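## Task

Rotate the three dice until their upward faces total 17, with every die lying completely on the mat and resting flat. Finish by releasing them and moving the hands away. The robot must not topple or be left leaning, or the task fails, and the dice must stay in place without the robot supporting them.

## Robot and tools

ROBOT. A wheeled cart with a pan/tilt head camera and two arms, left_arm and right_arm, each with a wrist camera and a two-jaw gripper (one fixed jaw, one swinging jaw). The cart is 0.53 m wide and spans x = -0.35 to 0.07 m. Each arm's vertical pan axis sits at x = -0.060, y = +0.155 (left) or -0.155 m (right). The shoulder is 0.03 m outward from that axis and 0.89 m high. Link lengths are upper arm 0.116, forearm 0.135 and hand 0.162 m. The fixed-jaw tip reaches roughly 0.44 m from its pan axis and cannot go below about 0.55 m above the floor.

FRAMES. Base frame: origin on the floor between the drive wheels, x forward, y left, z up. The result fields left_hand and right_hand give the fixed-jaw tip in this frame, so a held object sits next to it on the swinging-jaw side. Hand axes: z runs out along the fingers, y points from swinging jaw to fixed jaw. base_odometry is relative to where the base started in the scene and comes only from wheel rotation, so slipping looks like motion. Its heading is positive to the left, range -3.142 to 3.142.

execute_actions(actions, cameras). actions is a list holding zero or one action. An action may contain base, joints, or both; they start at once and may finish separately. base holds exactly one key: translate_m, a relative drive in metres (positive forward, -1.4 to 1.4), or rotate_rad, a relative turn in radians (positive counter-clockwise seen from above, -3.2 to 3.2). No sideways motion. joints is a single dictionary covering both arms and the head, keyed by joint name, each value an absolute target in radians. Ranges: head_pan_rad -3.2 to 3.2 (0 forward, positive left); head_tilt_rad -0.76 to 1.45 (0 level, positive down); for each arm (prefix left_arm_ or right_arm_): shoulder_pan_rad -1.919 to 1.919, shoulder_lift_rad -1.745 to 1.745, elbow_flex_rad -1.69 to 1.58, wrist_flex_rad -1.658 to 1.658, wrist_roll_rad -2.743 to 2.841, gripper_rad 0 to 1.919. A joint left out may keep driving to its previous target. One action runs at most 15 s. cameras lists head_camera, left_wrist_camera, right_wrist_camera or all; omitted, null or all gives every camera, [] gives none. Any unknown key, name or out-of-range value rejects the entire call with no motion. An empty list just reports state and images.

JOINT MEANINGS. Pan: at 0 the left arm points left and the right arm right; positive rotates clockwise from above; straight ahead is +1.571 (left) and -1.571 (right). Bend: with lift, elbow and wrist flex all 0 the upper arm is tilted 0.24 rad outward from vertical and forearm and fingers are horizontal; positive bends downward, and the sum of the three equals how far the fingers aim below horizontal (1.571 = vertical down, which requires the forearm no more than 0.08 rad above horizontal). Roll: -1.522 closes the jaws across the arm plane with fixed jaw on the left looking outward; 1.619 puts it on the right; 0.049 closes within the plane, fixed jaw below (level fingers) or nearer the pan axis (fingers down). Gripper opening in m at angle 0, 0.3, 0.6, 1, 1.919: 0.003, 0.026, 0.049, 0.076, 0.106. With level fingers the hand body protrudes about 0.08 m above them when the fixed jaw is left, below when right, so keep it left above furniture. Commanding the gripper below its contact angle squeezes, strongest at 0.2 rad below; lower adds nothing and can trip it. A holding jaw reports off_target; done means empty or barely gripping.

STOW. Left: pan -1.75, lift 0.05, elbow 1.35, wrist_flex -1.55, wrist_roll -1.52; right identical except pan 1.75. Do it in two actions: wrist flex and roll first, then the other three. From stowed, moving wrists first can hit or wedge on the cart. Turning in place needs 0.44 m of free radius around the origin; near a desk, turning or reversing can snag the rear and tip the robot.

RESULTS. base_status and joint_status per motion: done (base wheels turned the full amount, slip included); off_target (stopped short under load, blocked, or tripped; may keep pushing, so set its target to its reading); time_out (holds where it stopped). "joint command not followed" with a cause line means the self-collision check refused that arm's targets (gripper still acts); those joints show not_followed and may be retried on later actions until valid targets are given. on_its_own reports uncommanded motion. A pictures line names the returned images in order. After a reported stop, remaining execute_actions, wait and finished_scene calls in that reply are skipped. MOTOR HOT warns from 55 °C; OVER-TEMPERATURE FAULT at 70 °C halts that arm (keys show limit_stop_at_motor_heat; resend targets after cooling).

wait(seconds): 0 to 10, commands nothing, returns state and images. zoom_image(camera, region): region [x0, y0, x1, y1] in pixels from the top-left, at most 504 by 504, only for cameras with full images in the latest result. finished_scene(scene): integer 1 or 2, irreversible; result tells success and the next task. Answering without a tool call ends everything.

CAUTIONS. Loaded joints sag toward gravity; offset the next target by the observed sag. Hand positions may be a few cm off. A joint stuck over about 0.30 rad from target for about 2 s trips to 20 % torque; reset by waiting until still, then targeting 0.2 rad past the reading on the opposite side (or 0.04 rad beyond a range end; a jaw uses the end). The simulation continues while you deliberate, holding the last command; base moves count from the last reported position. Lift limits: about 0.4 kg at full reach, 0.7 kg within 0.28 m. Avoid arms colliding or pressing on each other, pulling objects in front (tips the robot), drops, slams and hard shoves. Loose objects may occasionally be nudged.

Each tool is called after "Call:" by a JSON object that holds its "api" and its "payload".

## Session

Call:
{"api": "execute_actions", "payload": {"actions": [{"joints": {"head_pan_rad": 0.0, "head_tilt_rad": 0.35}}], "cameras": ["head_camera"]}}

Scene clock: 1.00 s.
base_odometry: x=+0.000 y=+0.000 heading=+0.000 (m, m, rad; odometry frame)
base_status: not commanded
joint_positions: head_pan_rad=-0.009 head_tilt_rad=+0.343 left_arm_shoulder_pan_rad=-1.751 left_arm_shoulder_lift_rad=+0.004 left_arm_elbow_flex_rad=+1.355 left_arm_wrist_flex_rad=-1.508 left_arm_wrist_roll_rad=-1.538 left_arm_gripper_rad=+1.920 right_arm_shoulder_pan_rad=+1.748 right_arm_shoulder_lift_rad=+0.030 right_arm_elbow_flex_rad=+1.351 right_arm_wrist_flex_rad=-1.605 right_arm_wrist_roll_rad=-1.514 right_arm_gripper_rad=+1.920
joint_status: all done
left_hand: x=-0.3056 y=+0.1024 z=+0.8994 quat_wxyz=(-0.074, -0.650, -0.054, +0.754) (m; base frame)
right_hand: x=-0.3064 y=-0.1187 z=+0.9097 quat_wxyz=(-0.072, +0.621, -0.053, -0.779) (m; base frame)
pictures: head_camera
Images, in order (width x height): head_camera 644x476.

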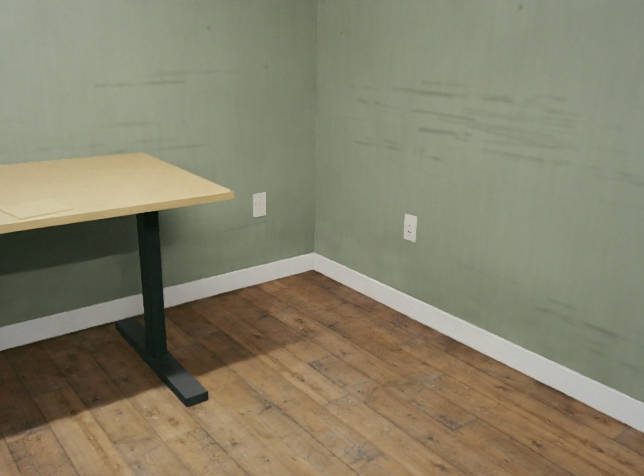

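Call:
{"api": "execute_actions", "payload": {"actions": [{"joints": {"head_pan_rad": 0.6, "head_tilt_rad": 0.35}}], "cameras": ["head_camera"]}}

Scene clock: 4.33 s.
base_odometry: x=+0.000 y=+0.000 heading=+0.000 (m, m, rad; odometry frame)
base_status: not commanded
joint_positions: head_pan_rad=+0.590 head_tilt_rad=+0.343 left_arm_shoulder_pan_rad=-1.751 left_arm_shoulder_lift_rad=+0.004 left_arm_elbow_flex_rad=+1.355 left_arm_wrist_flex_rad=-1.508 left_arm_wrist_roll_rad=-1.538 left_arm_gripper_rad=+1.920 right_arm_shoulder_pan_rad=+1.748 right_arm_shoulder_lift_rad=+0.030 right_arm_elbow_flex_rad=+1.351 right_arm_wrist_flex_rad=-1.607 right_arm_wrist_roll_rad=-1.514 right_arm_gripper_rad=+1.920
joint_status: all done
left_hand: x=-0.3056 y=+0.1024 z=+0.8994 quat_wxyz=(-0.074, -0.650, -0.054, +0.754) (m; base frame)
right_hand: x=-0.3063 y=-0.1187 z=+0.9099 quat_wxyz=(-0.072, +0.621, -0.053, -0.779) (m; base frame)
pictures: head_camera
Images, in order (width x height): head_camera 644x476.

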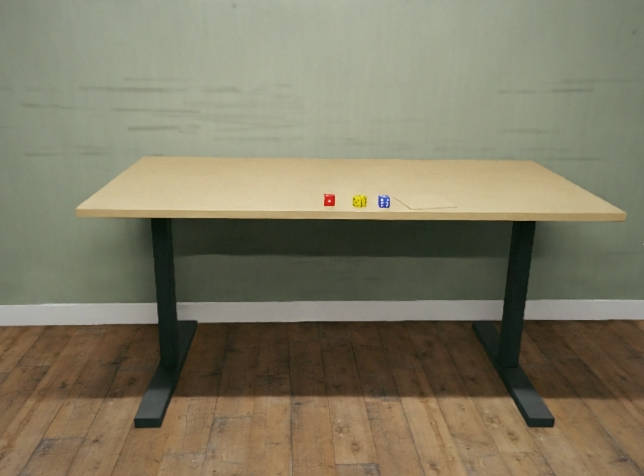

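Call:
{"api": "execute_actions", "payload": {"actions": [{"base": {"rotate_rad": 0.45}, "joints": {"head_pan_rad": 0.12, "head_tilt_rad": 0.6}}], "cameras": []}}

Call:
{"api": "execute_actions", "payload": {"actions": [{"base": {"translate_m": 0.9}, "joints": {"head_pan_rad": 0.12, "head_tilt_rad": 0.75}}], "cameras": ["head_camera"]}}

Scene clock: 18.40 s.
base_odometry: x=+0.000 y=+0.000 heading=+0.449 (m, m, rad; odometry frame)
base_status: done
joint_positions: head_pan_rad=+0.130 head_tilt_rad=+0.594 left_arm_shoulder_pan_rad=-1.751 left_arm_shoulder_lift_rad=+0.004 left_arm_elbow_flex_rad=+1.355 left_arm_wrist_flex_rad=-1.508 left_arm_wrist_roll_rad=-1.538 left_arm_gripper_rad=+1.920 right_arm_shoulder_pan_rad=+1.748 right_arm_shoulder_lift_rad=+0.030 right_arm_elbow_flex_rad=+1.351 right_arm_wrist_flex_rad=-1.605 right_arm_wrist_roll_rad=-1.514 right_arm_gripper_rad=+1.920
joint_status: all done
left_hand: x=-0.3056 y=+0.1024 z=+0.8994 quat_wxyz=(-0.074, -0.650, -0.054, +0.754) (m; base frame)
right_hand: x=-0.3064 y=-0.1187 z=+0.9097 quat_wxyz=(-0.072, +0.621, -0.053, -0.779) (m; base frame)
pictures: none
No camera images: the call's "cameras" was empty. Leave "cameras" out to get every camera's image.

Scene clock: 23.73 s.
base_odometry: x=+0.810 y=+0.392 heading=+0.448 (m, m, rad; odometry frame)
base_status: done
joint_positions: head_pan_rad=+0.130 head_tilt_rad=+0.745 left_arm_shoulder_pan_rad=-1.751 left_arm_shoulder_lift_rad=+0.004 left_arm_elbow_flex_rad=+1.355 left_arm_wrist_flex_rad=-1.508 left_arm_wrist_roll_rad=-1.538 left_arm_gripper_rad=+1.920 right_arm_shoulder_pan_rad=+1.748 right_arm_shoulder_lift_rad=+0.030 right_arm_elbow_flex_rad=+1.351 right_arm_wrist_flex_rad=-1.605 right_arm_wrist_roll_rad=-1.514 right_arm_gripper_rad=+1.920
joint_status: all done
left_hand: x=-0.3056 y=+0.1024 z=+0.8994 quat_wxyz=(-0.074, -0.650, -0.054, +0.754) (m; base frame)
right_hand: x=-0.3064 y=-0.1187 z=+0.9097 quat_wxyz=(-0.072, +0.621, -0.053, -0.779) (m; base frame)
pictures: head_camera
Images, in order (width x height): head_camera 644x476.

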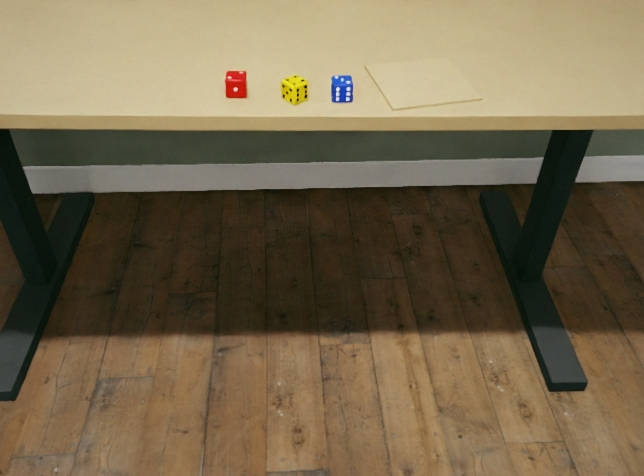

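Call:
{"api": "execute_actions", "payload": {"actions": [{"base": {"translate_m": 0.40}, "joints": {"head_pan_rad": 0.12, "head_tilt_rad": 1.1}}], "cameras": ["head_camera"]}}

Scene clock: 33.17 s.
base_odometry: x=+1.171 y=+0.565 heading=+0.446 (m, m, rad; odometry frame)
base_status: done
joint_positions: head_pan_rad=+0.130 head_tilt_rad=+1.095 left_arm_shoulder_pan_rad=-1.751 left_arm_shoulder_lift_rad=+0.004 left_arm_elbow_flex_rad=+1.355 left_arm_wrist_flex_rad=-1.508 left_arm_wrist_roll_rad=-1.538 left_arm_gripper_rad=+1.920 right_arm_shoulder_pan_rad=+1.748 right_arm_shoulder_lift_rad=+0.030 right_arm_elbow_flex_rad=+1.351 right_arm_wrist_flex_rad=-1.605 right_arm_wrist_roll_rad=-1.514 right_arm_gripper_rad=+1.920
joint_status: all done
left_hand: x=-0.3056 y=+0.1024 z=+0.8994 quat_wxyz=(-0.074, -0.650, -0.054, +0.754) (m; base frame)
right_hand: x=-0.3064 y=-0.1187 z=+0.9097 quat_wxyz=(-0.072, +0.621, -0.053, -0.779) (m; base frame)
pictures: head_camera
Images, in order (width x height): head_camera 644x476.

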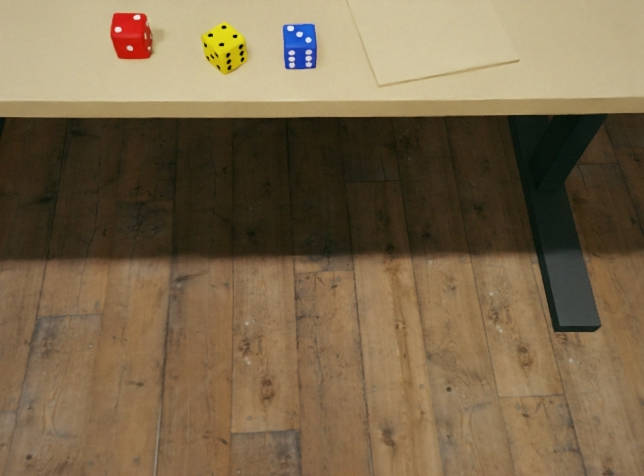

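Call:
{"api": "zoom_image", "payload": {"camera": "head_camera", "region": [90, 0, 340, 90]}}

Region (90, 0, 340, 90) of head_camera's 644x476 image, scaled by 2.016; it fills the top 181 rows of this view, and the rest is white.

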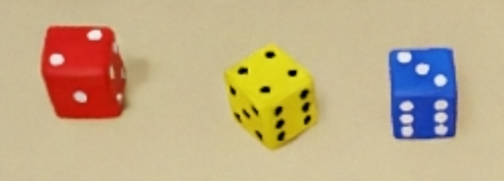

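Call:
{"api": "execute_actions", "payload": {"actions": [{"base": {"translate_m": 0.12}}], "cameras": []}}

Call:
{"api": "execute_actions", "payload": {"actions": [{"base": {"rotate_rad": -1.433}, "joints": {"head_pan_rad": 1.571, "head_tilt_rad": 1.0}}], "cameras": ["head_camera"]}}

Scene clock: 44.43 s.
base_odometry: x=+1.279 y=+0.616 heading=+0.444 (m, m, rad; odometry frame)
base_status: done
joint_positions: head_pan_rad=+0.130 head_tilt_rad=+1.095 left_arm_shoulder_pan_rad=-1.751 left_arm_shoulder_lift_rad=+0.004 left_arm_elbow_flex_rad=+1.355 left_arm_wrist_flex_rad=-1.508 left_arm_wrist_roll_rad=-1.538 left_arm_gripper_rad=+1.920 right_arm_shoulder_pan_rad=+1.748 right_arm_shoulder_lift_rad=+0.030 right_arm_elbow_flex_rad=+1.351 right_arm_wrist_flex_rad=-1.605 right_arm_wrist_roll_rad=-1.514 right_arm_gripper_rad=+1.920
joint_status: not commanded
left_hand: x=-0.3056 y=+0.1024 z=+0.8994 quat_wxyz=(-0.074, -0.650, -0.054, +0.754) (m; base frame)
right_hand: x=-0.3064 y=-0.1187 z=+0.9097 quat_wxyz=(-0.072, +0.621, -0.053, -0.779) (m; base frame)
pictures: none
No camera images: the call's "cameras" was empty. Leave "cameras" out to get every camera's image.

Scene clock: 46.93 s.
base_odometry: x=+1.279 y=+0.616 heading=-0.988 (m, m, rad; odometry frame)
base_status: done
joint_positions: head_pan_rad=+1.561 head_tilt_rad=+1.015 left_arm_shoulder_pan_rad=-1.751 left_arm_shoulder_lift_rad=+0.004 left_arm_elbow_flex_rad=+1.355 left_arm_wrist_flex_rad=-1.508 left_arm_wrist_roll_rad=-1.538 left_arm_gripper_rad=+1.920 right_arm_shoulder_pan_rad=+1.748 right_arm_shoulder_lift_rad=+0.030 right_arm_elbow_flex_rad=+1.351 right_arm_wrist_flex_rad=-1.605 right_arm_wrist_roll_rad=-1.514 right_arm_gripper_rad=+1.920
joint_status: all done
left_hand: x=-0.3056 y=+0.1024 z=+0.8994 quat_wxyz=(-0.074, -0.650, -0.054, +0.754) (m; base frame)
right_hand: x=-0.3064 y=-0.1187 z=+0.9097 quat_wxyz=(-0.072, +0.621, -0.053, -0.779) (m; base frame)
pictures: head_camera
Images, in order (width x height): head_camera 644x476.

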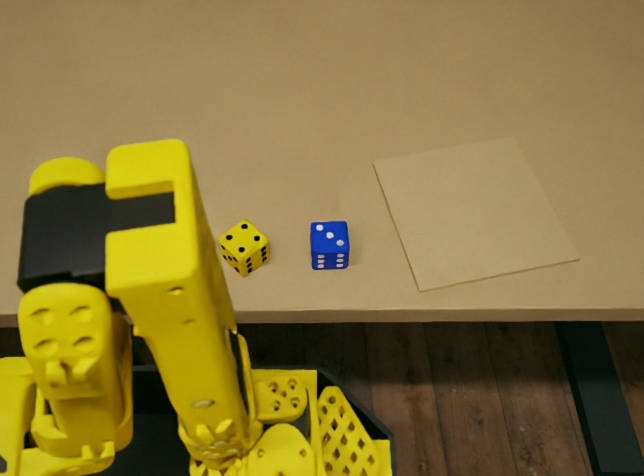

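Call:
{"api": "execute_actions", "payload": {"actions": [{"joints": {"left_arm_shoulder_pan_rad": 0.28, "left_arm_shoulder_lift_rad": 0.3, "left_arm_elbow_flex_rad": 0.24}}], "cameras": []}}

Call:
{"api": "execute_actions", "payload": {"actions": [{"joints": {"left_arm_shoulder_lift_rad": 0.43, "left_arm_elbow_flex_rad": 0.275, "left_arm_wrist_flex_rad": 0.865, "left_arm_wrist_roll_rad": 1.84, "left_arm_gripper_rad": 0.7}}], "cameras": ["head_camera", "left_wrist_camera"]}}

Scene clock: 70.03 s.
base_odometry: x=+1.279 y=+0.616 heading=-0.988 (m, m, rad; odometry frame)
base_status: not commanded
joint_positions: head_pan_rad=+1.561 head_tilt_rad=+1.015 left_arm_shoulder_pan_rad=+0.271 left_arm_shoulder_lift_rad=+0.312 left_arm_elbow_flex_rad=+0.277 left_arm_wrist_flex_rad=-1.508 left_arm_wrist_roll_rad=-1.538 left_arm_gripper_rad=+1.920 right_arm_shoulder_pan_rad=+1.748 right_arm_shoulder_lift_rad=+0.030 right_arm_elbow_flex_rad=+1.351 right_arm_wrist_flex_rad=-1.605 right_arm_wrist_roll_rad=-1.514 right_arm_gripper_rad=+1.920
joint_status: all done
left_hand: x=+0.0139 y=+0.4501 z=+1.0494 quat_wxyz=(+0.750, -0.192, +0.256, +0.579) (m; base frame)
right_hand: x=-0.3064 y=-0.1187 z=+0.9097 quat_wxyz=(-0.072, +0.621, -0.053, -0.779) (m; base frame)
pictures: none
No camera images: the call's "cameras" was empty. Leave "cameras" out to get every camera's image.

Scene clock: 73.40 s.
base_odometry: x=+1.279 y=+0.616 heading=-0.988 (m, m, rad; odometry frame)
base_status: not commanded
joint_positions: head_pan_rad=+1.561 head_tilt_rad=+1.015 left_arm_shoulder_pan_rad=+0.271 left_arm_shoulder_lift_rad=+0.446 left_arm_elbow_flex_rad=+0.277 left_arm_wrist_flex_rad=+0.857 left_arm_wrist_roll_rad=+1.831 left_arm_gripper_rad=+0.708 right_arm_shoulder_pan_rad=+1.748 right_arm_shoulder_lift_rad=+0.030 right_arm_elbow_flex_rad=+1.351 right_arm_wrist_flex_rad=-1.605 right_arm_wrist_roll_rad=-1.514 right_arm_gripper_rad=+1.920
joint_status: all done
left_hand: x=+0.0036 y=+0.3546 z=+0.7376 quat_wxyz=(-0.002, -0.728, -0.686, +0.004) (m; base frame)
right_hand: x=-0.3064 y=-0.1187 z=+0.9097 quat_wxyz=(-0.072, +0.621, -0.053, -0.779) (m; base frame)
pictures: head_camera, left_wrist_camera
Images, in order (width x height): head_camera 644x476, left_wrist_camera 644x476.

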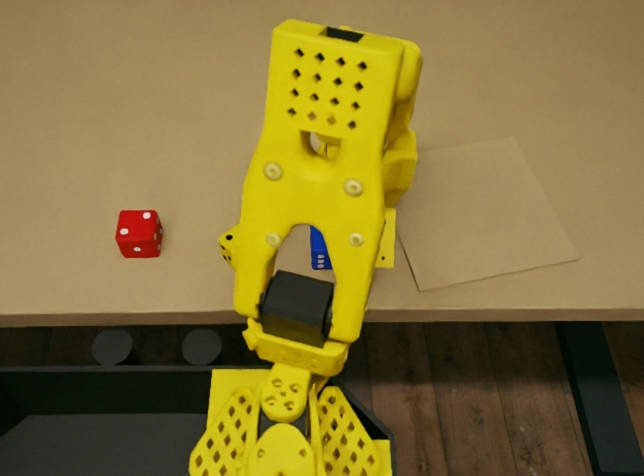

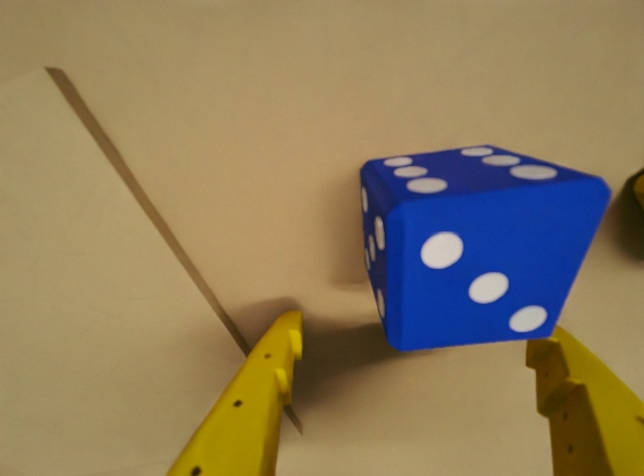

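Call:
{"api": "execute_actions", "payload": {"actions": [{"joints": {"left_arm_shoulder_lift_rad": 0.14, "left_arm_elbow_flex_rad": 0.115, "left_arm_wrist_flex_rad": 1.245}}], "cameras": ["left_wrist_camera"]}}

Scene clock: 80.87 s.
base_odometry: x=+1.279 y=+0.616 heading=-0.988 (m, m, rad; odometry frame)
base_status: not commanded
joint_positions: head_pan_rad=+1.561 head_tilt_rad=+1.015 left_arm_shoulder_pan_rad=+0.271 left_arm_shoulder_lift_rad=+0.177 left_arm_elbow_flex_rad=+0.148 left_arm_wrist_flex_rad=+1.236 left_arm_wrist_roll_rad=+1.831 left_arm_gripper_rad=+0.708 right_arm_shoulder_pan_rad=+1.748 right_arm_shoulder_lift_rad=+0.030 right_arm_elbow_flex_rad=+1.351 right_arm_wrist_flex_rad=-1.605 right_arm_wrist_roll_rad=-1.514 right_arm_gripper_rad=+1.920
joint_status: all done
left_hand: x=+0.0040 y=+0.3560 z=+0.8012 quat_wxyz=(+0.002, -0.728, -0.686, -0.004) (m; base frame)
right_hand: x=-0.3064 y=-0.1187 z=+0.9097 quat_wxyz=(-0.072, +0.621, -0.053, -0.779) (m; base frame)
pictures: left_wrist_camera
Images, in order (width x height): left_wrist_camera 644x476.

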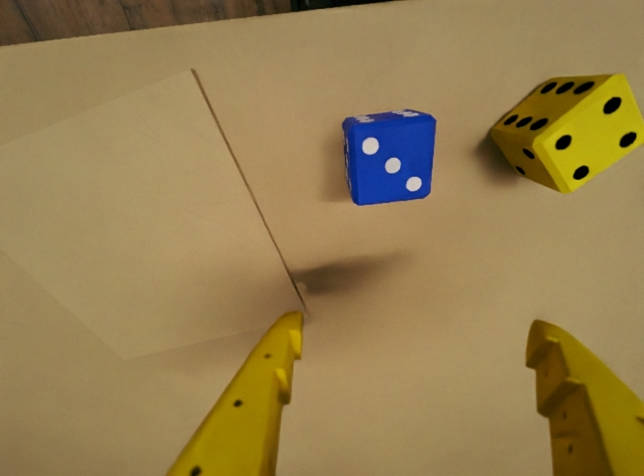

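Call:
{"api": "execute_actions", "payload": {"actions": [{"joints": {"left_arm_shoulder_lift_rad": -0.06, "left_arm_elbow_flex_rad": 0.63, "left_arm_wrist_flex_rad": 0.962, "left_arm_wrist_roll_rad": 1.90}}], "cameras": ["left_wrist_camera"]}}

Scene clock: 89.43 s.
base_odometry: x=+1.279 y=+0.616 heading=-0.988 (m, m, rad; odometry frame)
base_status: not commanded
joint_positions: head_pan_rad=+1.561 head_tilt_rad=+1.015 left_arm_shoulder_pan_rad=+0.271 left_arm_shoulder_lift_rad=-0.030 left_arm_elbow_flex_rad=+0.631 left_arm_wrist_flex_rad=+0.969 left_arm_wrist_roll_rad=+1.892 left_arm_gripper_rad=+0.708 right_arm_shoulder_pan_rad=+1.748 right_arm_shoulder_lift_rad=+0.030 right_arm_elbow_flex_rad=+1.351 right_arm_wrist_flex_rad=-1.607 right_arm_wrist_roll_rad=-1.514 right_arm_gripper_rad=+1.920
joint_status: all done
left_hand: x=-0.0066 y=+0.3183 z=+0.7748 quat_wxyz=(+0.000, -0.706, -0.708, +0.000) (m; base frame)
right_hand: x=-0.3063 y=-0.1187 z=+0.9099 quat_wxyz=(-0.072, +0.621, -0.053, -0.779) (m; base frame)
pictures: left_wrist_camera
Images, in order (width x height): left_wrist_camera 644x476.

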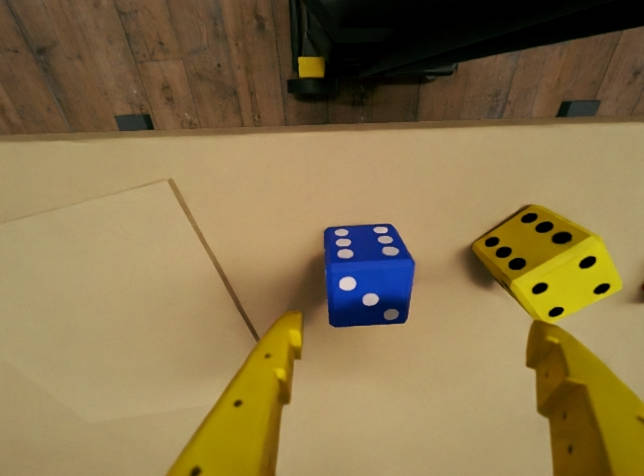

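Call:
{"api": "execute_actions", "payload": {"actions": []}}

Scene clock: 99.77 s.
base_odometry: x=+1.279 y=+0.616 heading=-0.988 (m, m, rad; odometry frame)
base_status: not commanded
joint_positions: head_pan_rad=+1.561 head_tilt_rad=+1.015 left_arm_shoulder_pan_rad=+0.271 left_arm_shoulder_lift_rad=-0.030 left_arm_elbow_flex_rad=+0.631 left_arm_wrist_flex_rad=+0.969 left_arm_wrist_roll_rad=+1.892 left_arm_gripper_rad=+0.708 right_arm_shoulder_pan_rad=+1.748 right_arm_shoulder_lift_rad=+0.030 right_arm_elbow_flex_rad=+1.351 right_arm_wrist_flex_rad=-1.605 right_arm_wrist_roll_rad=-1.514 right_arm_gripper_rad=+1.920
joint_status: all done
left_hand: x=-0.0066 y=+0.3183 z=+0.7748 quat_wxyz=(+0.000, -0.706, -0.708, +0.000) (m; base frame)
right_hand: x=-0.3064 y=-0.1187 z=+0.9097 quat_wxyz=(-0.072, +0.621, -0.053, -0.779) (m; base frame)
pictures: head_camera, left_wrist_camera, right_wrist_camera
Images, in order (width x height): head_camera 644x476, left_wrist_camera 644x476, right_wrist_camera 644x476.

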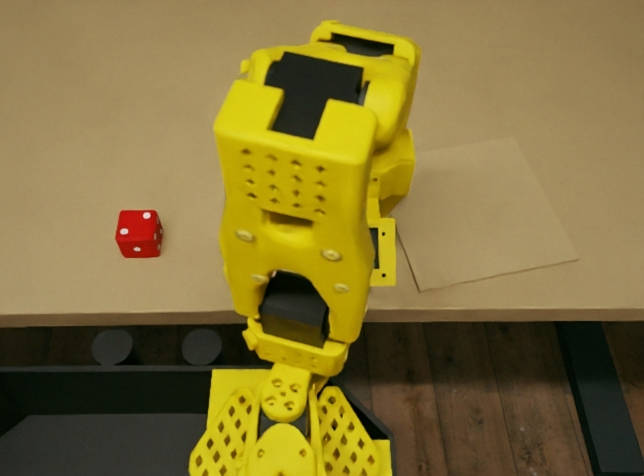

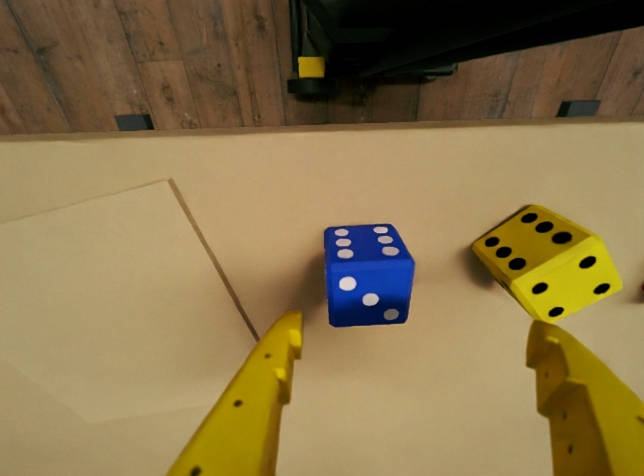

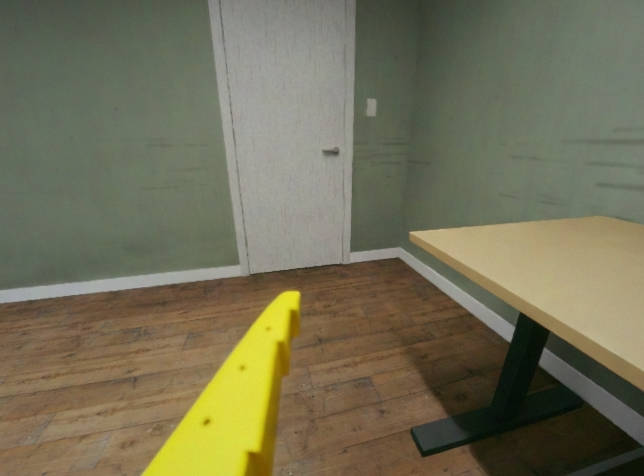

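Call:
{"api": "execute_actions", "payload": {"actions": [{"joints": {"left_arm_shoulder_lift_rad": 0.22, "left_arm_elbow_flex_rad": 0.675, "left_arm_wrist_flex_rad": 0.67, "left_arm_gripper_rad": 0.62}}], "cameras": ["left_wrist_camera"]}}

Scene clock: 116.00 s.
base_odometry: x=+1.279 y=+0.616 heading=-0.988 (m, m, rad; odometry frame)
base_status: not commanded
joint_positions: head_pan_rad=+1.561 head_tilt_rad=+1.015 left_arm_shoulder_pan_rad=+0.271 left_arm_shoulder_lift_rad=+0.224 left_arm_elbow_flex_rad=+0.676 left_arm_wrist_flex_rad=+0.676 left_arm_wrist_roll_rad=+1.892 left_arm_gripper_rad=+0.628 right_arm_shoulder_pan_rad=+1.748 right_arm_shoulder_lift_rad=+0.030 right_arm_elbow_flex_rad=+1.351 right_arm_wrist_flex_rad=-1.605 right_arm_wrist_roll_rad=-1.514 right_arm_gripper_rad=+1.920
joint_status: all done
left_hand: x=-0.0064 y=+0.3190 z=+0.7347 quat_wxyz=(-0.001, -0.706, -0.708, +0.002) (m; base frame)
right_hand: x=-0.3064 y=-0.1187 z=+0.9097 quat_wxyz=(-0.072, +0.621, -0.053, -0.779) (m; base frame)
pictures: left_wrist_camera
Images, in order (width x height): left_wrist_camera 644x476.

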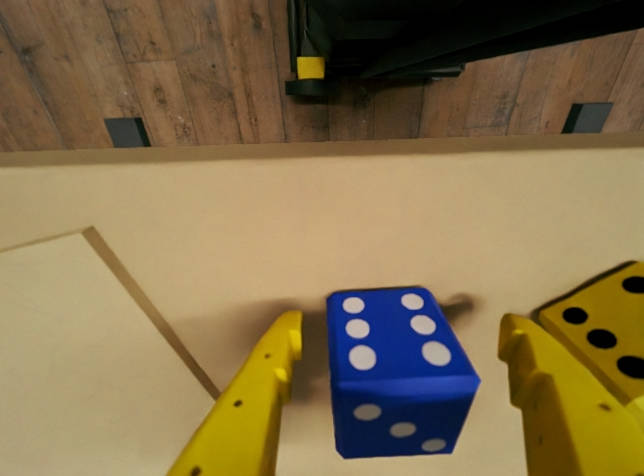

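Call:
{"api": "execute_actions", "payload": {"actions": [{"joints": {"left_arm_gripper_rad": 0.16}}], "cameras": ["left_wrist_camera"]}}

Scene clock: 119.73 s.
base_odometry: x=+1.279 y=+0.616 heading=-0.988 (m, m, rad; odometry frame)
base_status: not commanded
joint_positions: head_pan_rad=+1.561 head_tilt_rad=+1.015 left_arm_shoulder_pan_rad=+0.271 left_arm_shoulder_lift_rad=+0.224 left_arm_elbow_flex_rad=+0.676 left_arm_wrist_flex_rad=+0.676 left_arm_wrist_roll_rad=+1.892 left_arm_gripper_rad=+0.365 right_arm_shoulder_pan_rad=+1.748 right_arm_shoulder_lift_rad=+0.030 right_arm_elbow_flex_rad=+1.351 right_arm_wrist_flex_rad=-1.605 right_arm_wrist_roll_rad=-1.514 right_arm_gripper_rad=+1.920
joint_status: left_arm_gripper_rad off_target (ended at +0.365, target +0.160)
left_hand: x=-0.0064 y=+0.3190 z=+0.7347 quat_wxyz=(-0.001, -0.706, -0.708, +0.002) (m; base frame)
right_hand: x=-0.3064 y=-0.1187 z=+0.9097 quat_wxyz=(-0.072, +0.621, -0.053, -0.779) (m; base frame)
pictures: left_wrist_camera
Images, in order (width x height): left_wrist_camera 644x476.

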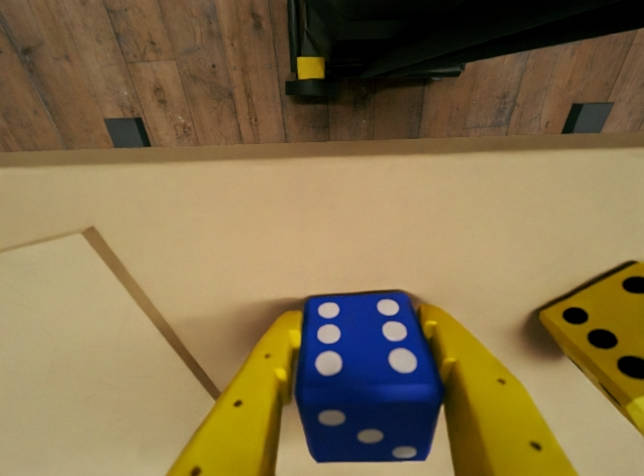

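Call:
{"api": "execute_actions", "payload": {"actions": [{"joints": {"left_arm_shoulder_lift_rad": -0.12, "left_arm_elbow_flex_rad": 0.6, "left_arm_wrist_flex_rad": 1.03}}], "cameras": ["left_wrist_camera"]}}

Scene clock: 123.53 s.
base_odometry: x=+1.279 y=+0.616 heading=-0.988 (m, m, rad; odometry frame)
base_status: not commanded
joint_positions: head_pan_rad=+1.561 head_tilt_rad=+1.015 left_arm_shoulder_pan_rad=+0.271 left_arm_shoulder_lift_rad=-0.089 left_arm_elbow_flex_rad=+0.630 left_arm_wrist_flex_rad=+1.023 left_arm_wrist_roll_rad=+1.892 left_arm_gripper_rad=+0.365 right_arm_shoulder_pan_rad=+1.748 right_arm_shoulder_lift_rad=+0.030 right_arm_elbow_flex_rad=+1.351 right_arm_wrist_flex_rad=-1.605 right_arm_wrist_roll_rad=-1.514 right_arm_gripper_rad=+1.920
joint_status: all done
left_hand: x=-0.0070 y=+0.3170 z=+0.7832 quat_wxyz=(+0.002, -0.706, -0.708, -0.003) (m; base frame)
right_hand: x=-0.3064 y=-0.1187 z=+0.9097 quat_wxyz=(-0.072, +0.621, -0.053, -0.779) (m; base frame)
pictures: left_wrist_camera
Images, in order (width x height): left_wrist_camera 644x476.

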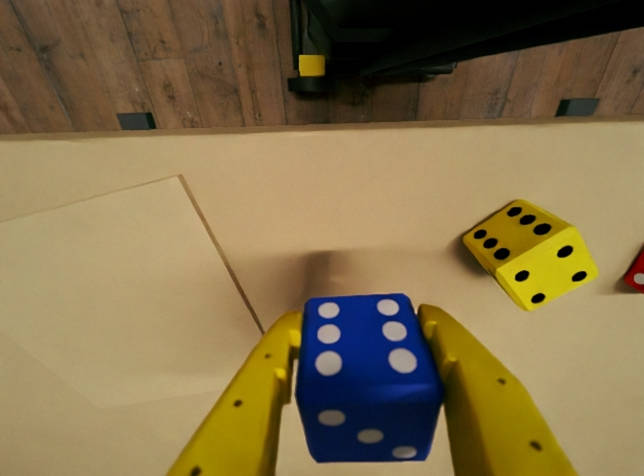

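Call:
{"api": "execute_actions", "payload": {"actions": [{"joints": {"left_arm_shoulder_pan_rad": 0.7, "left_arm_wrist_flex_rad": -0.3, "left_arm_wrist_roll_rad": -1.522}}], "cameras": ["head_camera", "left_wrist_camera"]}}

Scene clock: 131.27 s.
base_odometry: x=+1.279 y=+0.616 heading=-0.988 (m, m, rad; odometry frame)
base_status: not commanded
joint_positions: head_pan_rad=+1.561 head_tilt_rad=+1.015 left_arm_shoulder_pan_rad=+0.690 left_arm_shoulder_lift_rad=-0.089 left_arm_elbow_flex_rad=+0.630 left_arm_wrist_flex_rad=-0.283 left_arm_wrist_roll_rad=-1.515 left_arm_gripper_rad=+0.365 right_arm_shoulder_pan_rad=+1.748 right_arm_shoulder_lift_rad=+0.030 right_arm_elbow_flex_rad=+1.351 right_arm_wrist_flex_rad=-1.605 right_arm_wrist_roll_rad=-1.514 right_arm_gripper_rad=+1.920
joint_status: all done
left_hand: x=+0.1388 y=+0.4081 z=+0.9026 quat_wxyz=(+0.553, -0.340, +0.715, +0.258) (m; base frame)
right_hand: x=-0.3064 y=-0.1187 z=+0.9097 quat_wxyz=(-0.072, +0.621, -0.053, -0.779) (m; base frame)
pictures: head_camera, left_wrist_camera
Images, in order (width x height): head_camera 644x476, left_wrist_camera 644x476.

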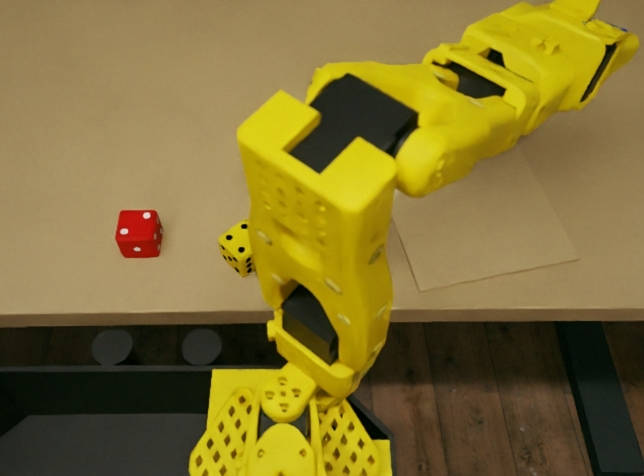

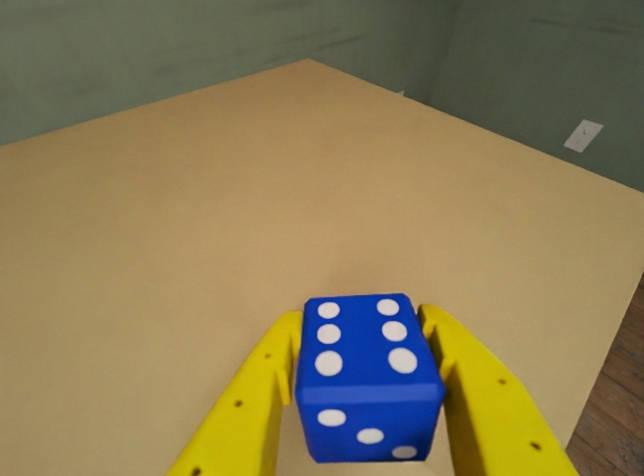

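Call:
{"api": "execute_actions", "payload": {"actions": [{"joints": {"left_arm_shoulder_pan_rad": 0.575, "left_arm_shoulder_lift_rad": 0.48, "left_arm_elbow_flex_rad": 0.59, "left_arm_wrist_flex_rad": -0.64}}], "cameras": ["head_camera", "left_wrist_camera"]}}

Scene clock: 155.57 s.
base_odometry: x=+1.279 y=+0.616 heading=-0.988 (m, m, rad; odometry frame)
base_status: not commanded
joint_positions: head_pan_rad=+1.561 head_tilt_rad=+1.015 left_arm_shoulder_pan_rad=+0.585 left_arm_shoulder_lift_rad=+0.493 left_arm_elbow_flex_rad=+0.622 left_arm_wrist_flex_rad=-0.623 left_arm_wrist_roll_rad=-1.515 left_arm_gripper_rad=+0.365 right_arm_shoulder_pan_rad=+1.748 right_arm_shoulder_lift_rad=+0.030 right_arm_elbow_flex_rad=+1.351 right_arm_wrist_flex_rad=-1.605 right_arm_wrist_roll_rad=-1.514 right_arm_gripper_rad=+1.920
joint_status: all done
left_hand: x=+0.1069 y=+0.4208 z=+0.7849 quat_wxyz=(+0.453, -0.409, +0.754, +0.241) (m; base frame)
right_hand: x=-0.3064 y=-0.1187 z=+0.9097 quat_wxyz=(-0.072, +0.621, -0.053, -0.779) (m; base frame)
pictures: head_camera, left_wrist_camera
Images, in order (width x height): head_camera 644x476, left_wrist_camera 644x476.

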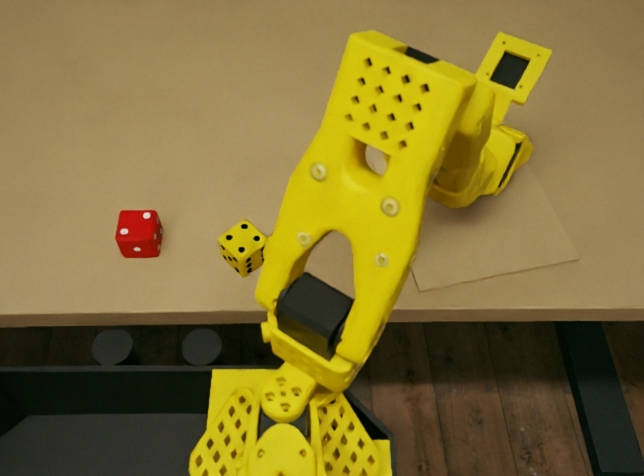

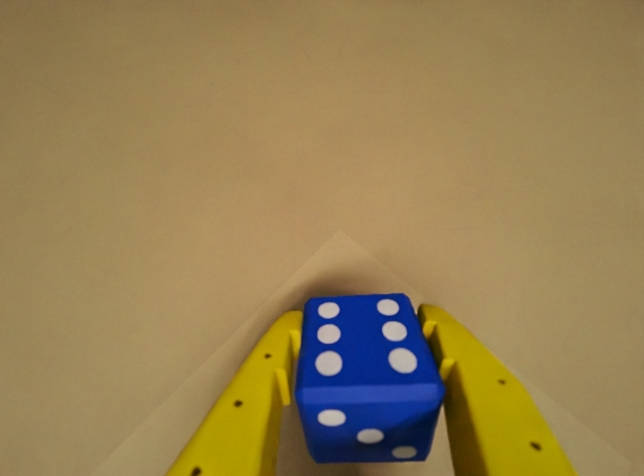

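Call:
{"api": "execute_actions", "payload": {"actions": [{"joints": {"left_arm_shoulder_lift_rad": 0.8, "left_arm_elbow_flex_rad": 0.44, "left_arm_wrist_flex_rad": -0.8}}], "cameras": ["head_camera", "left_wrist_camera"]}}

Scene clock: 160.90 s.
base_odometry: x=+1.279 y=+0.616 heading=-0.988 (m, m, rad; odometry frame)
base_status: not commanded
joint_positions: head_pan_rad=+1.561 head_tilt_rad=+1.015 left_arm_shoulder_pan_rad=+0.585 left_arm_shoulder_lift_rad=+0.786 left_arm_elbow_flex_rad=+0.442 left_arm_wrist_flex_rad=-0.801 left_arm_wrist_roll_rad=-1.515 left_arm_gripper_rad=+0.365 right_arm_shoulder_pan_rad=+1.748 right_arm_shoulder_lift_rad=+0.030 right_arm_elbow_flex_rad=+1.351 right_arm_wrist_flex_rad=-1.605 right_arm_wrist_roll_rad=-1.514 right_arm_gripper_rad=+1.920
joint_status: all done
left_hand: x=+0.1137 y=+0.4309 z=+0.7615 quat_wxyz=(+0.478, -0.401, +0.739, +0.254) (m; base frame)
right_hand: x=-0.3064 y=-0.1187 z=+0.9097 quat_wxyz=(-0.072, +0.621, -0.053, -0.779) (m; base frame)
pictures: head_camera, left_wrist_camera
Images, in order (width x height): head_camera 644x476, left_wrist_camera 644x476.

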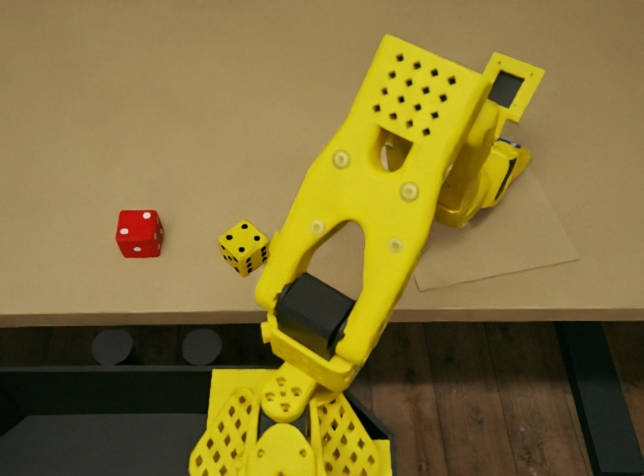

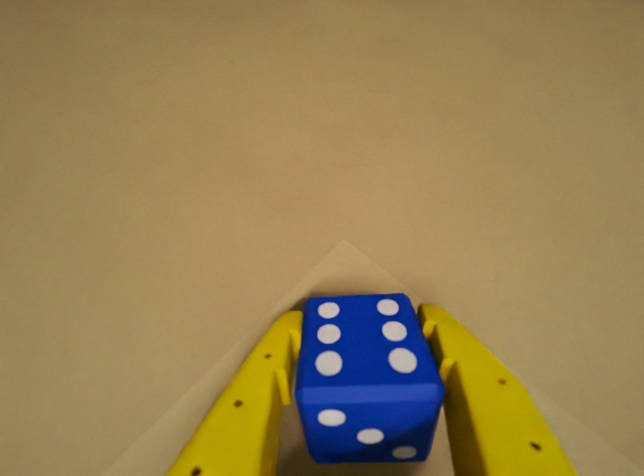

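Call:
{"api": "execute_actions", "payload": {"actions": [{"joints": {"left_arm_shoulder_lift_rad": 0.715, "left_arm_elbow_flex_rad": 0.54, "left_arm_wrist_flex_rad": -0.865}}], "cameras": ["head_camera", "left_wrist_camera"]}}

Scene clock: 178.20 s.
base_odometry: x=+1.279 y=+0.616 heading=-0.988 (m, m, rad; odometry frame)
base_status: not commanded
joint_positions: head_pan_rad=+1.561 head_tilt_rad=+1.015 left_arm_shoulder_pan_rad=+0.585 left_arm_shoulder_lift_rad=+0.747 left_arm_elbow_flex_rad=+0.534 left_arm_wrist_flex_rad=-0.856 left_arm_wrist_roll_rad=-1.515 left_arm_gripper_rad=+0.365 right_arm_shoulder_pan_rad=+1.748 right_arm_shoulder_lift_rad=+0.030 right_arm_elbow_flex_rad=+1.351 right_arm_wrist_flex_rad=-1.605 right_arm_wrist_roll_rad=-1.514 right_arm_gripper_rad=+1.920
joint_status: all done
left_hand: x=+0.1088 y=+0.4236 z=+0.7634 quat_wxyz=(+0.479, -0.400, +0.739, +0.255) (m; base frame)
right_hand: x=-0.3064 y=-0.1187 z=+0.9097 quat_wxyz=(-0.072, +0.621, -0.053, -0.779) (m; base frame)
pictures: head_camera, left_wrist_camera
Images, in order (width x height): head_camera 644x476, left_wrist_camera 644x476.

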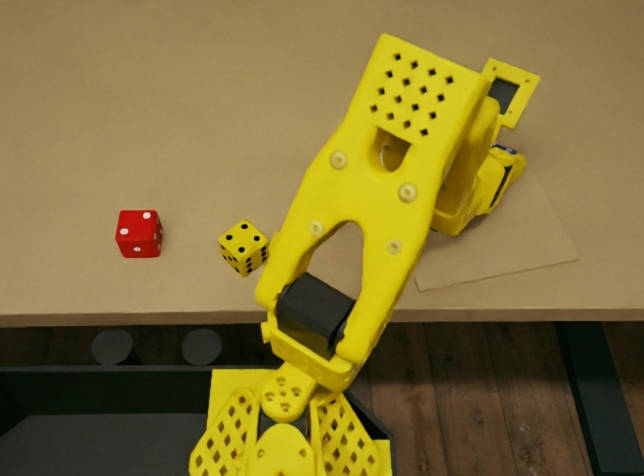

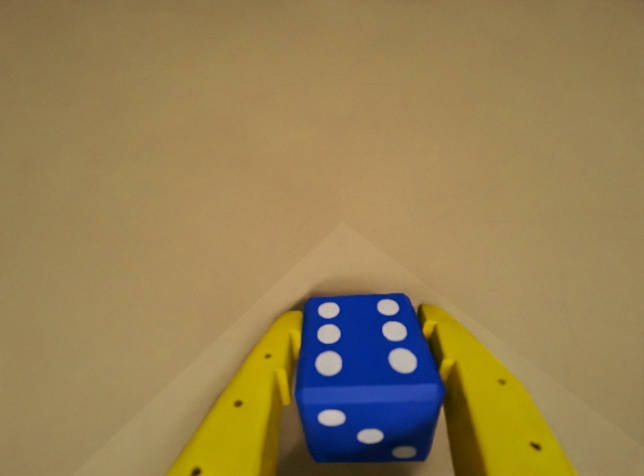

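Call:
{"api": "execute_actions", "payload": {"actions": [{"joints": {"left_arm_gripper_rad": 0.6}}], "cameras": ["left_wrist_camera"]}}

Scene clock: 181.50 s.
base_odometry: x=+1.279 y=+0.616 heading=-0.988 (m, m, rad; odometry frame)
base_status: not commanded
joint_positions: head_pan_rad=+1.561 head_tilt_rad=+1.015 left_arm_shoulder_pan_rad=+0.584 left_arm_shoulder_lift_rad=+0.747 left_arm_elbow_flex_rad=+0.539 left_arm_wrist_flex_rad=-0.856 left_arm_wrist_roll_rad=-1.515 left_arm_gripper_rad=+0.591 right_arm_shoulder_pan_rad=+1.748 right_arm_shoulder_lift_rad=+0.030 right_arm_elbow_flex_rad=+1.351 right_arm_wrist_flex_rad=-1.605 right_arm_wrist_roll_rad=-1.514 right_arm_gripper_rad=+1.920
joint_status: all done
left_hand: x=+0.1079 y=+0.4231 z=+0.7626 quat_wxyz=(+0.477, -0.401, +0.740, +0.254) (m; base frame)
right_hand: x=-0.3064 y=-0.1187 z=+0.9097 quat_wxyz=(-0.072, +0.621, -0.053, -0.779) (m; base frame)
pictures: left_wrist_camera
Images, in order (width x height): left_wrist_camera 644x476.

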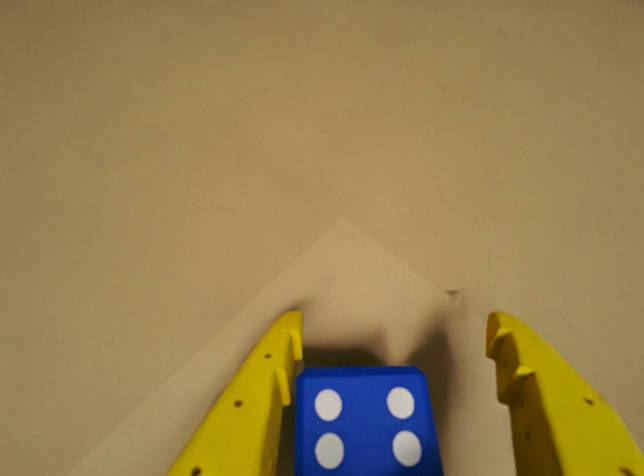

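Call:
{"api": "execute_actions", "payload": {"actions": [{"joints": {"left_arm_shoulder_lift_rad": 0.3, "left_arm_elbow_flex_rad": 0.72, "left_arm_wrist_flex_rad": -0.6}}], "cameras": ["left_wrist_camera"]}}

Call:
{"api": "execute_actions", "payload": {"actions": [{"joints": {"left_arm_shoulder_pan_rad": -0.235, "left_arm_shoulder_lift_rad": -0.21, "left_arm_elbow_flex_rad": 0.8, "left_arm_wrist_flex_rad": 0.95, "left_arm_wrist_roll_rad": 0.405, "left_arm_gripper_rad": 0.65}}], "cameras": ["head_camera", "left_wrist_camera"]}}

Scene clock: 200.73 s.
base_odometry: x=+1.279 y=+0.616 heading=-0.988 (m, m, rad; odometry frame)
base_status: not commanded
joint_positions: head_pan_rad=+1.561 head_tilt_rad=+1.015 left_arm_shoulder_pan_rad=+0.584 left_arm_shoulder_lift_rad=+0.339 left_arm_elbow_flex_rad=+0.722 left_arm_wrist_flex_rad=-0.602 left_arm_wrist_roll_rad=-1.515 left_arm_gripper_rad=+0.592 right_arm_shoulder_pan_rad=+1.748 right_arm_shoulder_lift_rad=+0.030 right_arm_elbow_flex_rad=+1.351 right_arm_wrist_flex_rad=-1.607 right_arm_wrist_roll_rad=-1.514 right_arm_gripper_rad=+1.920
joint_status: all done
left_hand: x=+0.1036 y=+0.4167 z=+0.8044 quat_wxyz=(+0.466, -0.405, +0.746, +0.248) (m; base frame)
right_hand: x=-0.3063 y=-0.1187 z=+0.9099 quat_wxyz=(-0.072, +0.621, -0.053, -0.779) (m; base frame)
pictures: left_wrist_camera
Images, in order (width x height): left_wrist_camera 644x476.

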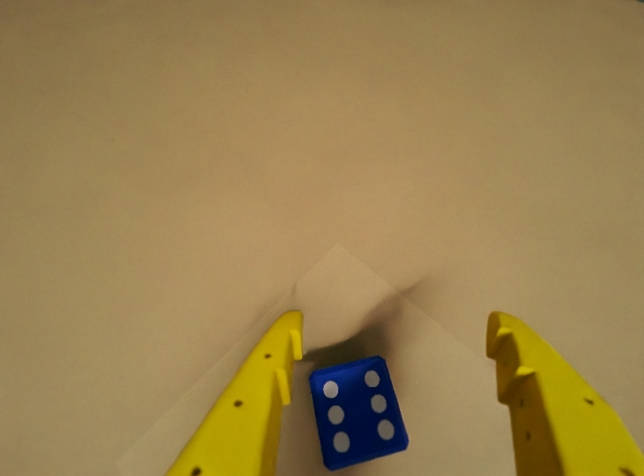

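Scene clock: 202.97 s.
base_odometry: x=+1.279 y=+0.616 heading=-0.988 (m, m, rad; odometry frame)
base_status: not commanded
joint_positions: head_pan_rad=+1.561 head_tilt_rad=+1.015 left_arm_shoulder_pan_rad=-0.225 left_arm_shoulder_lift_rad=-0.183 left_arm_elbow_flex_rad=+0.801 left_arm_wrist_flex_rad=+0.943 left_arm_wrist_roll_rad=+0.398 left_arm_gripper_rad=+0.642 right_arm_shoulder_pan_rad=+1.748 right_arm_shoulder_lift_rad=+0.030 right_arm_elbow_flex_rad=+1.351 right_arm_wrist_flex_rad=-1.605 right_arm_wrist_roll_rad=-1.514 right_arm_gripper_rad=+1.920
joint_status: all done
left_hand: x=-0.0892 y=+0.2966 z=+0.7752 quat_wxyz=(+0.005, -0.959, -0.283, +0.000) (m; base frame)
right_hand: x=-0.3064 y=-0.1187 z=+0.9097 quat_wxyz=(-0.072, +0.621, -0.053, -0.779) (m; base frame)
pictures: head_camera, left_wrist_camera
Images, in order (width x height): head_camera 644x476, left_wrist_camera 644x476.

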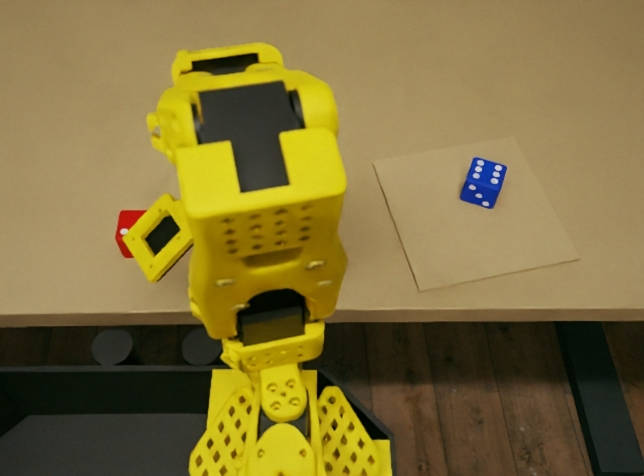

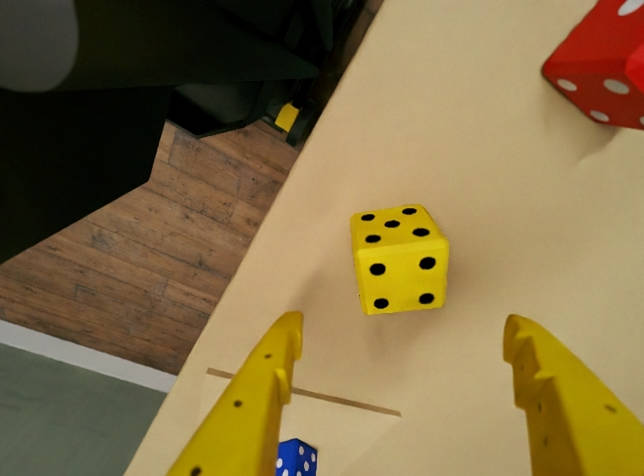

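Call:
{"api": "execute_actions", "payload": {"actions": [{"joints": {"left_arm_shoulder_pan_rad": -0.297, "left_arm_shoulder_lift_rad": -0.105, "left_arm_elbow_flex_rad": 0.69, "left_arm_wrist_flex_rad": 0.96, "left_arm_wrist_roll_rad": 0.46}}], "cameras": ["left_wrist_camera"]}}

Scene clock: 217.03 s.
base_odometry: x=+1.279 y=+0.616 heading=-0.988 (m, m, rad; odometry frame)
base_status: not commanded
joint_positions: head_pan_rad=+1.561 head_tilt_rad=+1.015 left_arm_shoulder_pan_rad=-0.287 left_arm_shoulder_lift_rad=-0.103 left_arm_elbow_flex_rad=+0.720 left_arm_wrist_flex_rad=+0.952 left_arm_wrist_roll_rad=+0.452 left_arm_gripper_rad=+0.642 right_arm_shoulder_pan_rad=+1.748 right_arm_shoulder_lift_rad=+0.030 right_arm_elbow_flex_rad=+1.351 right_arm_wrist_flex_rad=-1.607 right_arm_wrist_roll_rad=-1.514 right_arm_gripper_rad=+1.920
joint_status: all done
left_hand: x=-0.1000 y=+0.3025 z=+0.7745 quat_wxyz=(+0.001, -0.941, -0.339, +0.000) (m; base frame)
right_hand: x=-0.3063 y=-0.1187 z=+0.9099 quat_wxyz=(-0.072, +0.621, -0.053, -0.779) (m; base frame)
pictures: left_wrist_camera
Images, in order (width x height): left_wrist_camera 644x476.

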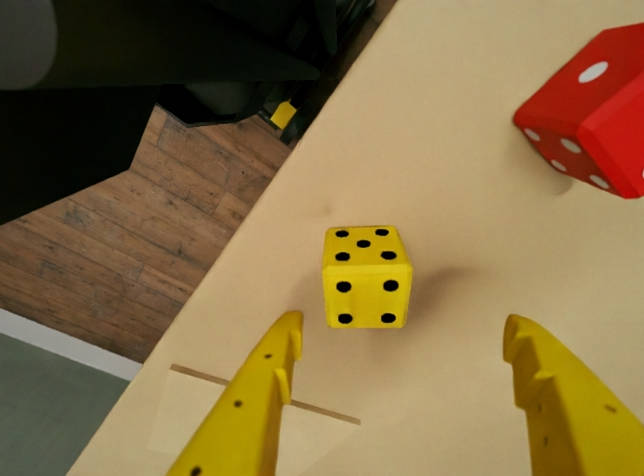

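Call:
{"api": "execute_actions", "payload": {"actions": [{"joints": {"left_arm_shoulder_lift_rad": 0.17, "left_arm_elbow_flex_rad": 0.767, "left_arm_wrist_flex_rad": 0.622}}], "cameras": ["left_wrist_camera"]}}

Scene clock: 220.77 s.
base_odometry: x=+1.279 y=+0.616 heading=-0.988 (m, m, rad; odometry frame)
base_status: not commanded
joint_positions: head_pan_rad=+1.561 head_tilt_rad=+1.015 left_arm_shoulder_pan_rad=-0.287 left_arm_shoulder_lift_rad=+0.174 left_arm_elbow_flex_rad=+0.768 left_arm_wrist_flex_rad=+0.630 left_arm_wrist_roll_rad=+0.452 left_arm_gripper_rad=+0.642 right_arm_shoulder_pan_rad=+1.748 right_arm_shoulder_lift_rad=+0.030 right_arm_elbow_flex_rad=+1.351 right_arm_wrist_flex_rad=-1.605 right_arm_wrist_roll_rad=-1.514 right_arm_gripper_rad=+1.920
joint_status: all done
left_hand: x=-0.1002 y=+0.3034 z=+0.7334 quat_wxyz=(-0.001, -0.941, -0.339, +0.000) (m; base frame)
right_hand: x=-0.3064 y=-0.1187 z=+0.9097 quat_wxyz=(-0.072, +0.621, -0.053, -0.779) (m; base frame)
pictures: left_wrist_camera
Images, in order (width x height): left_wrist_camera 644x476.

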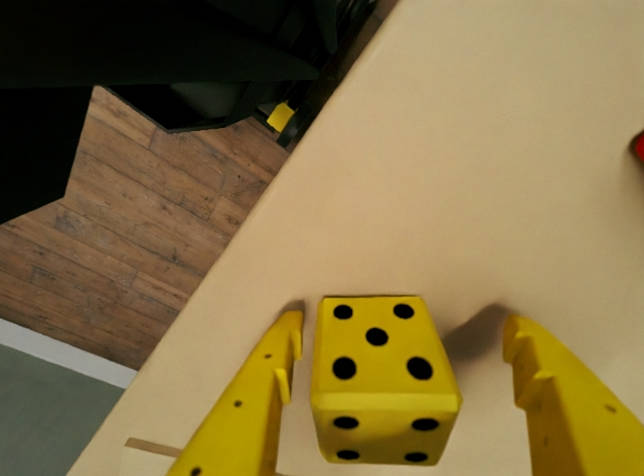

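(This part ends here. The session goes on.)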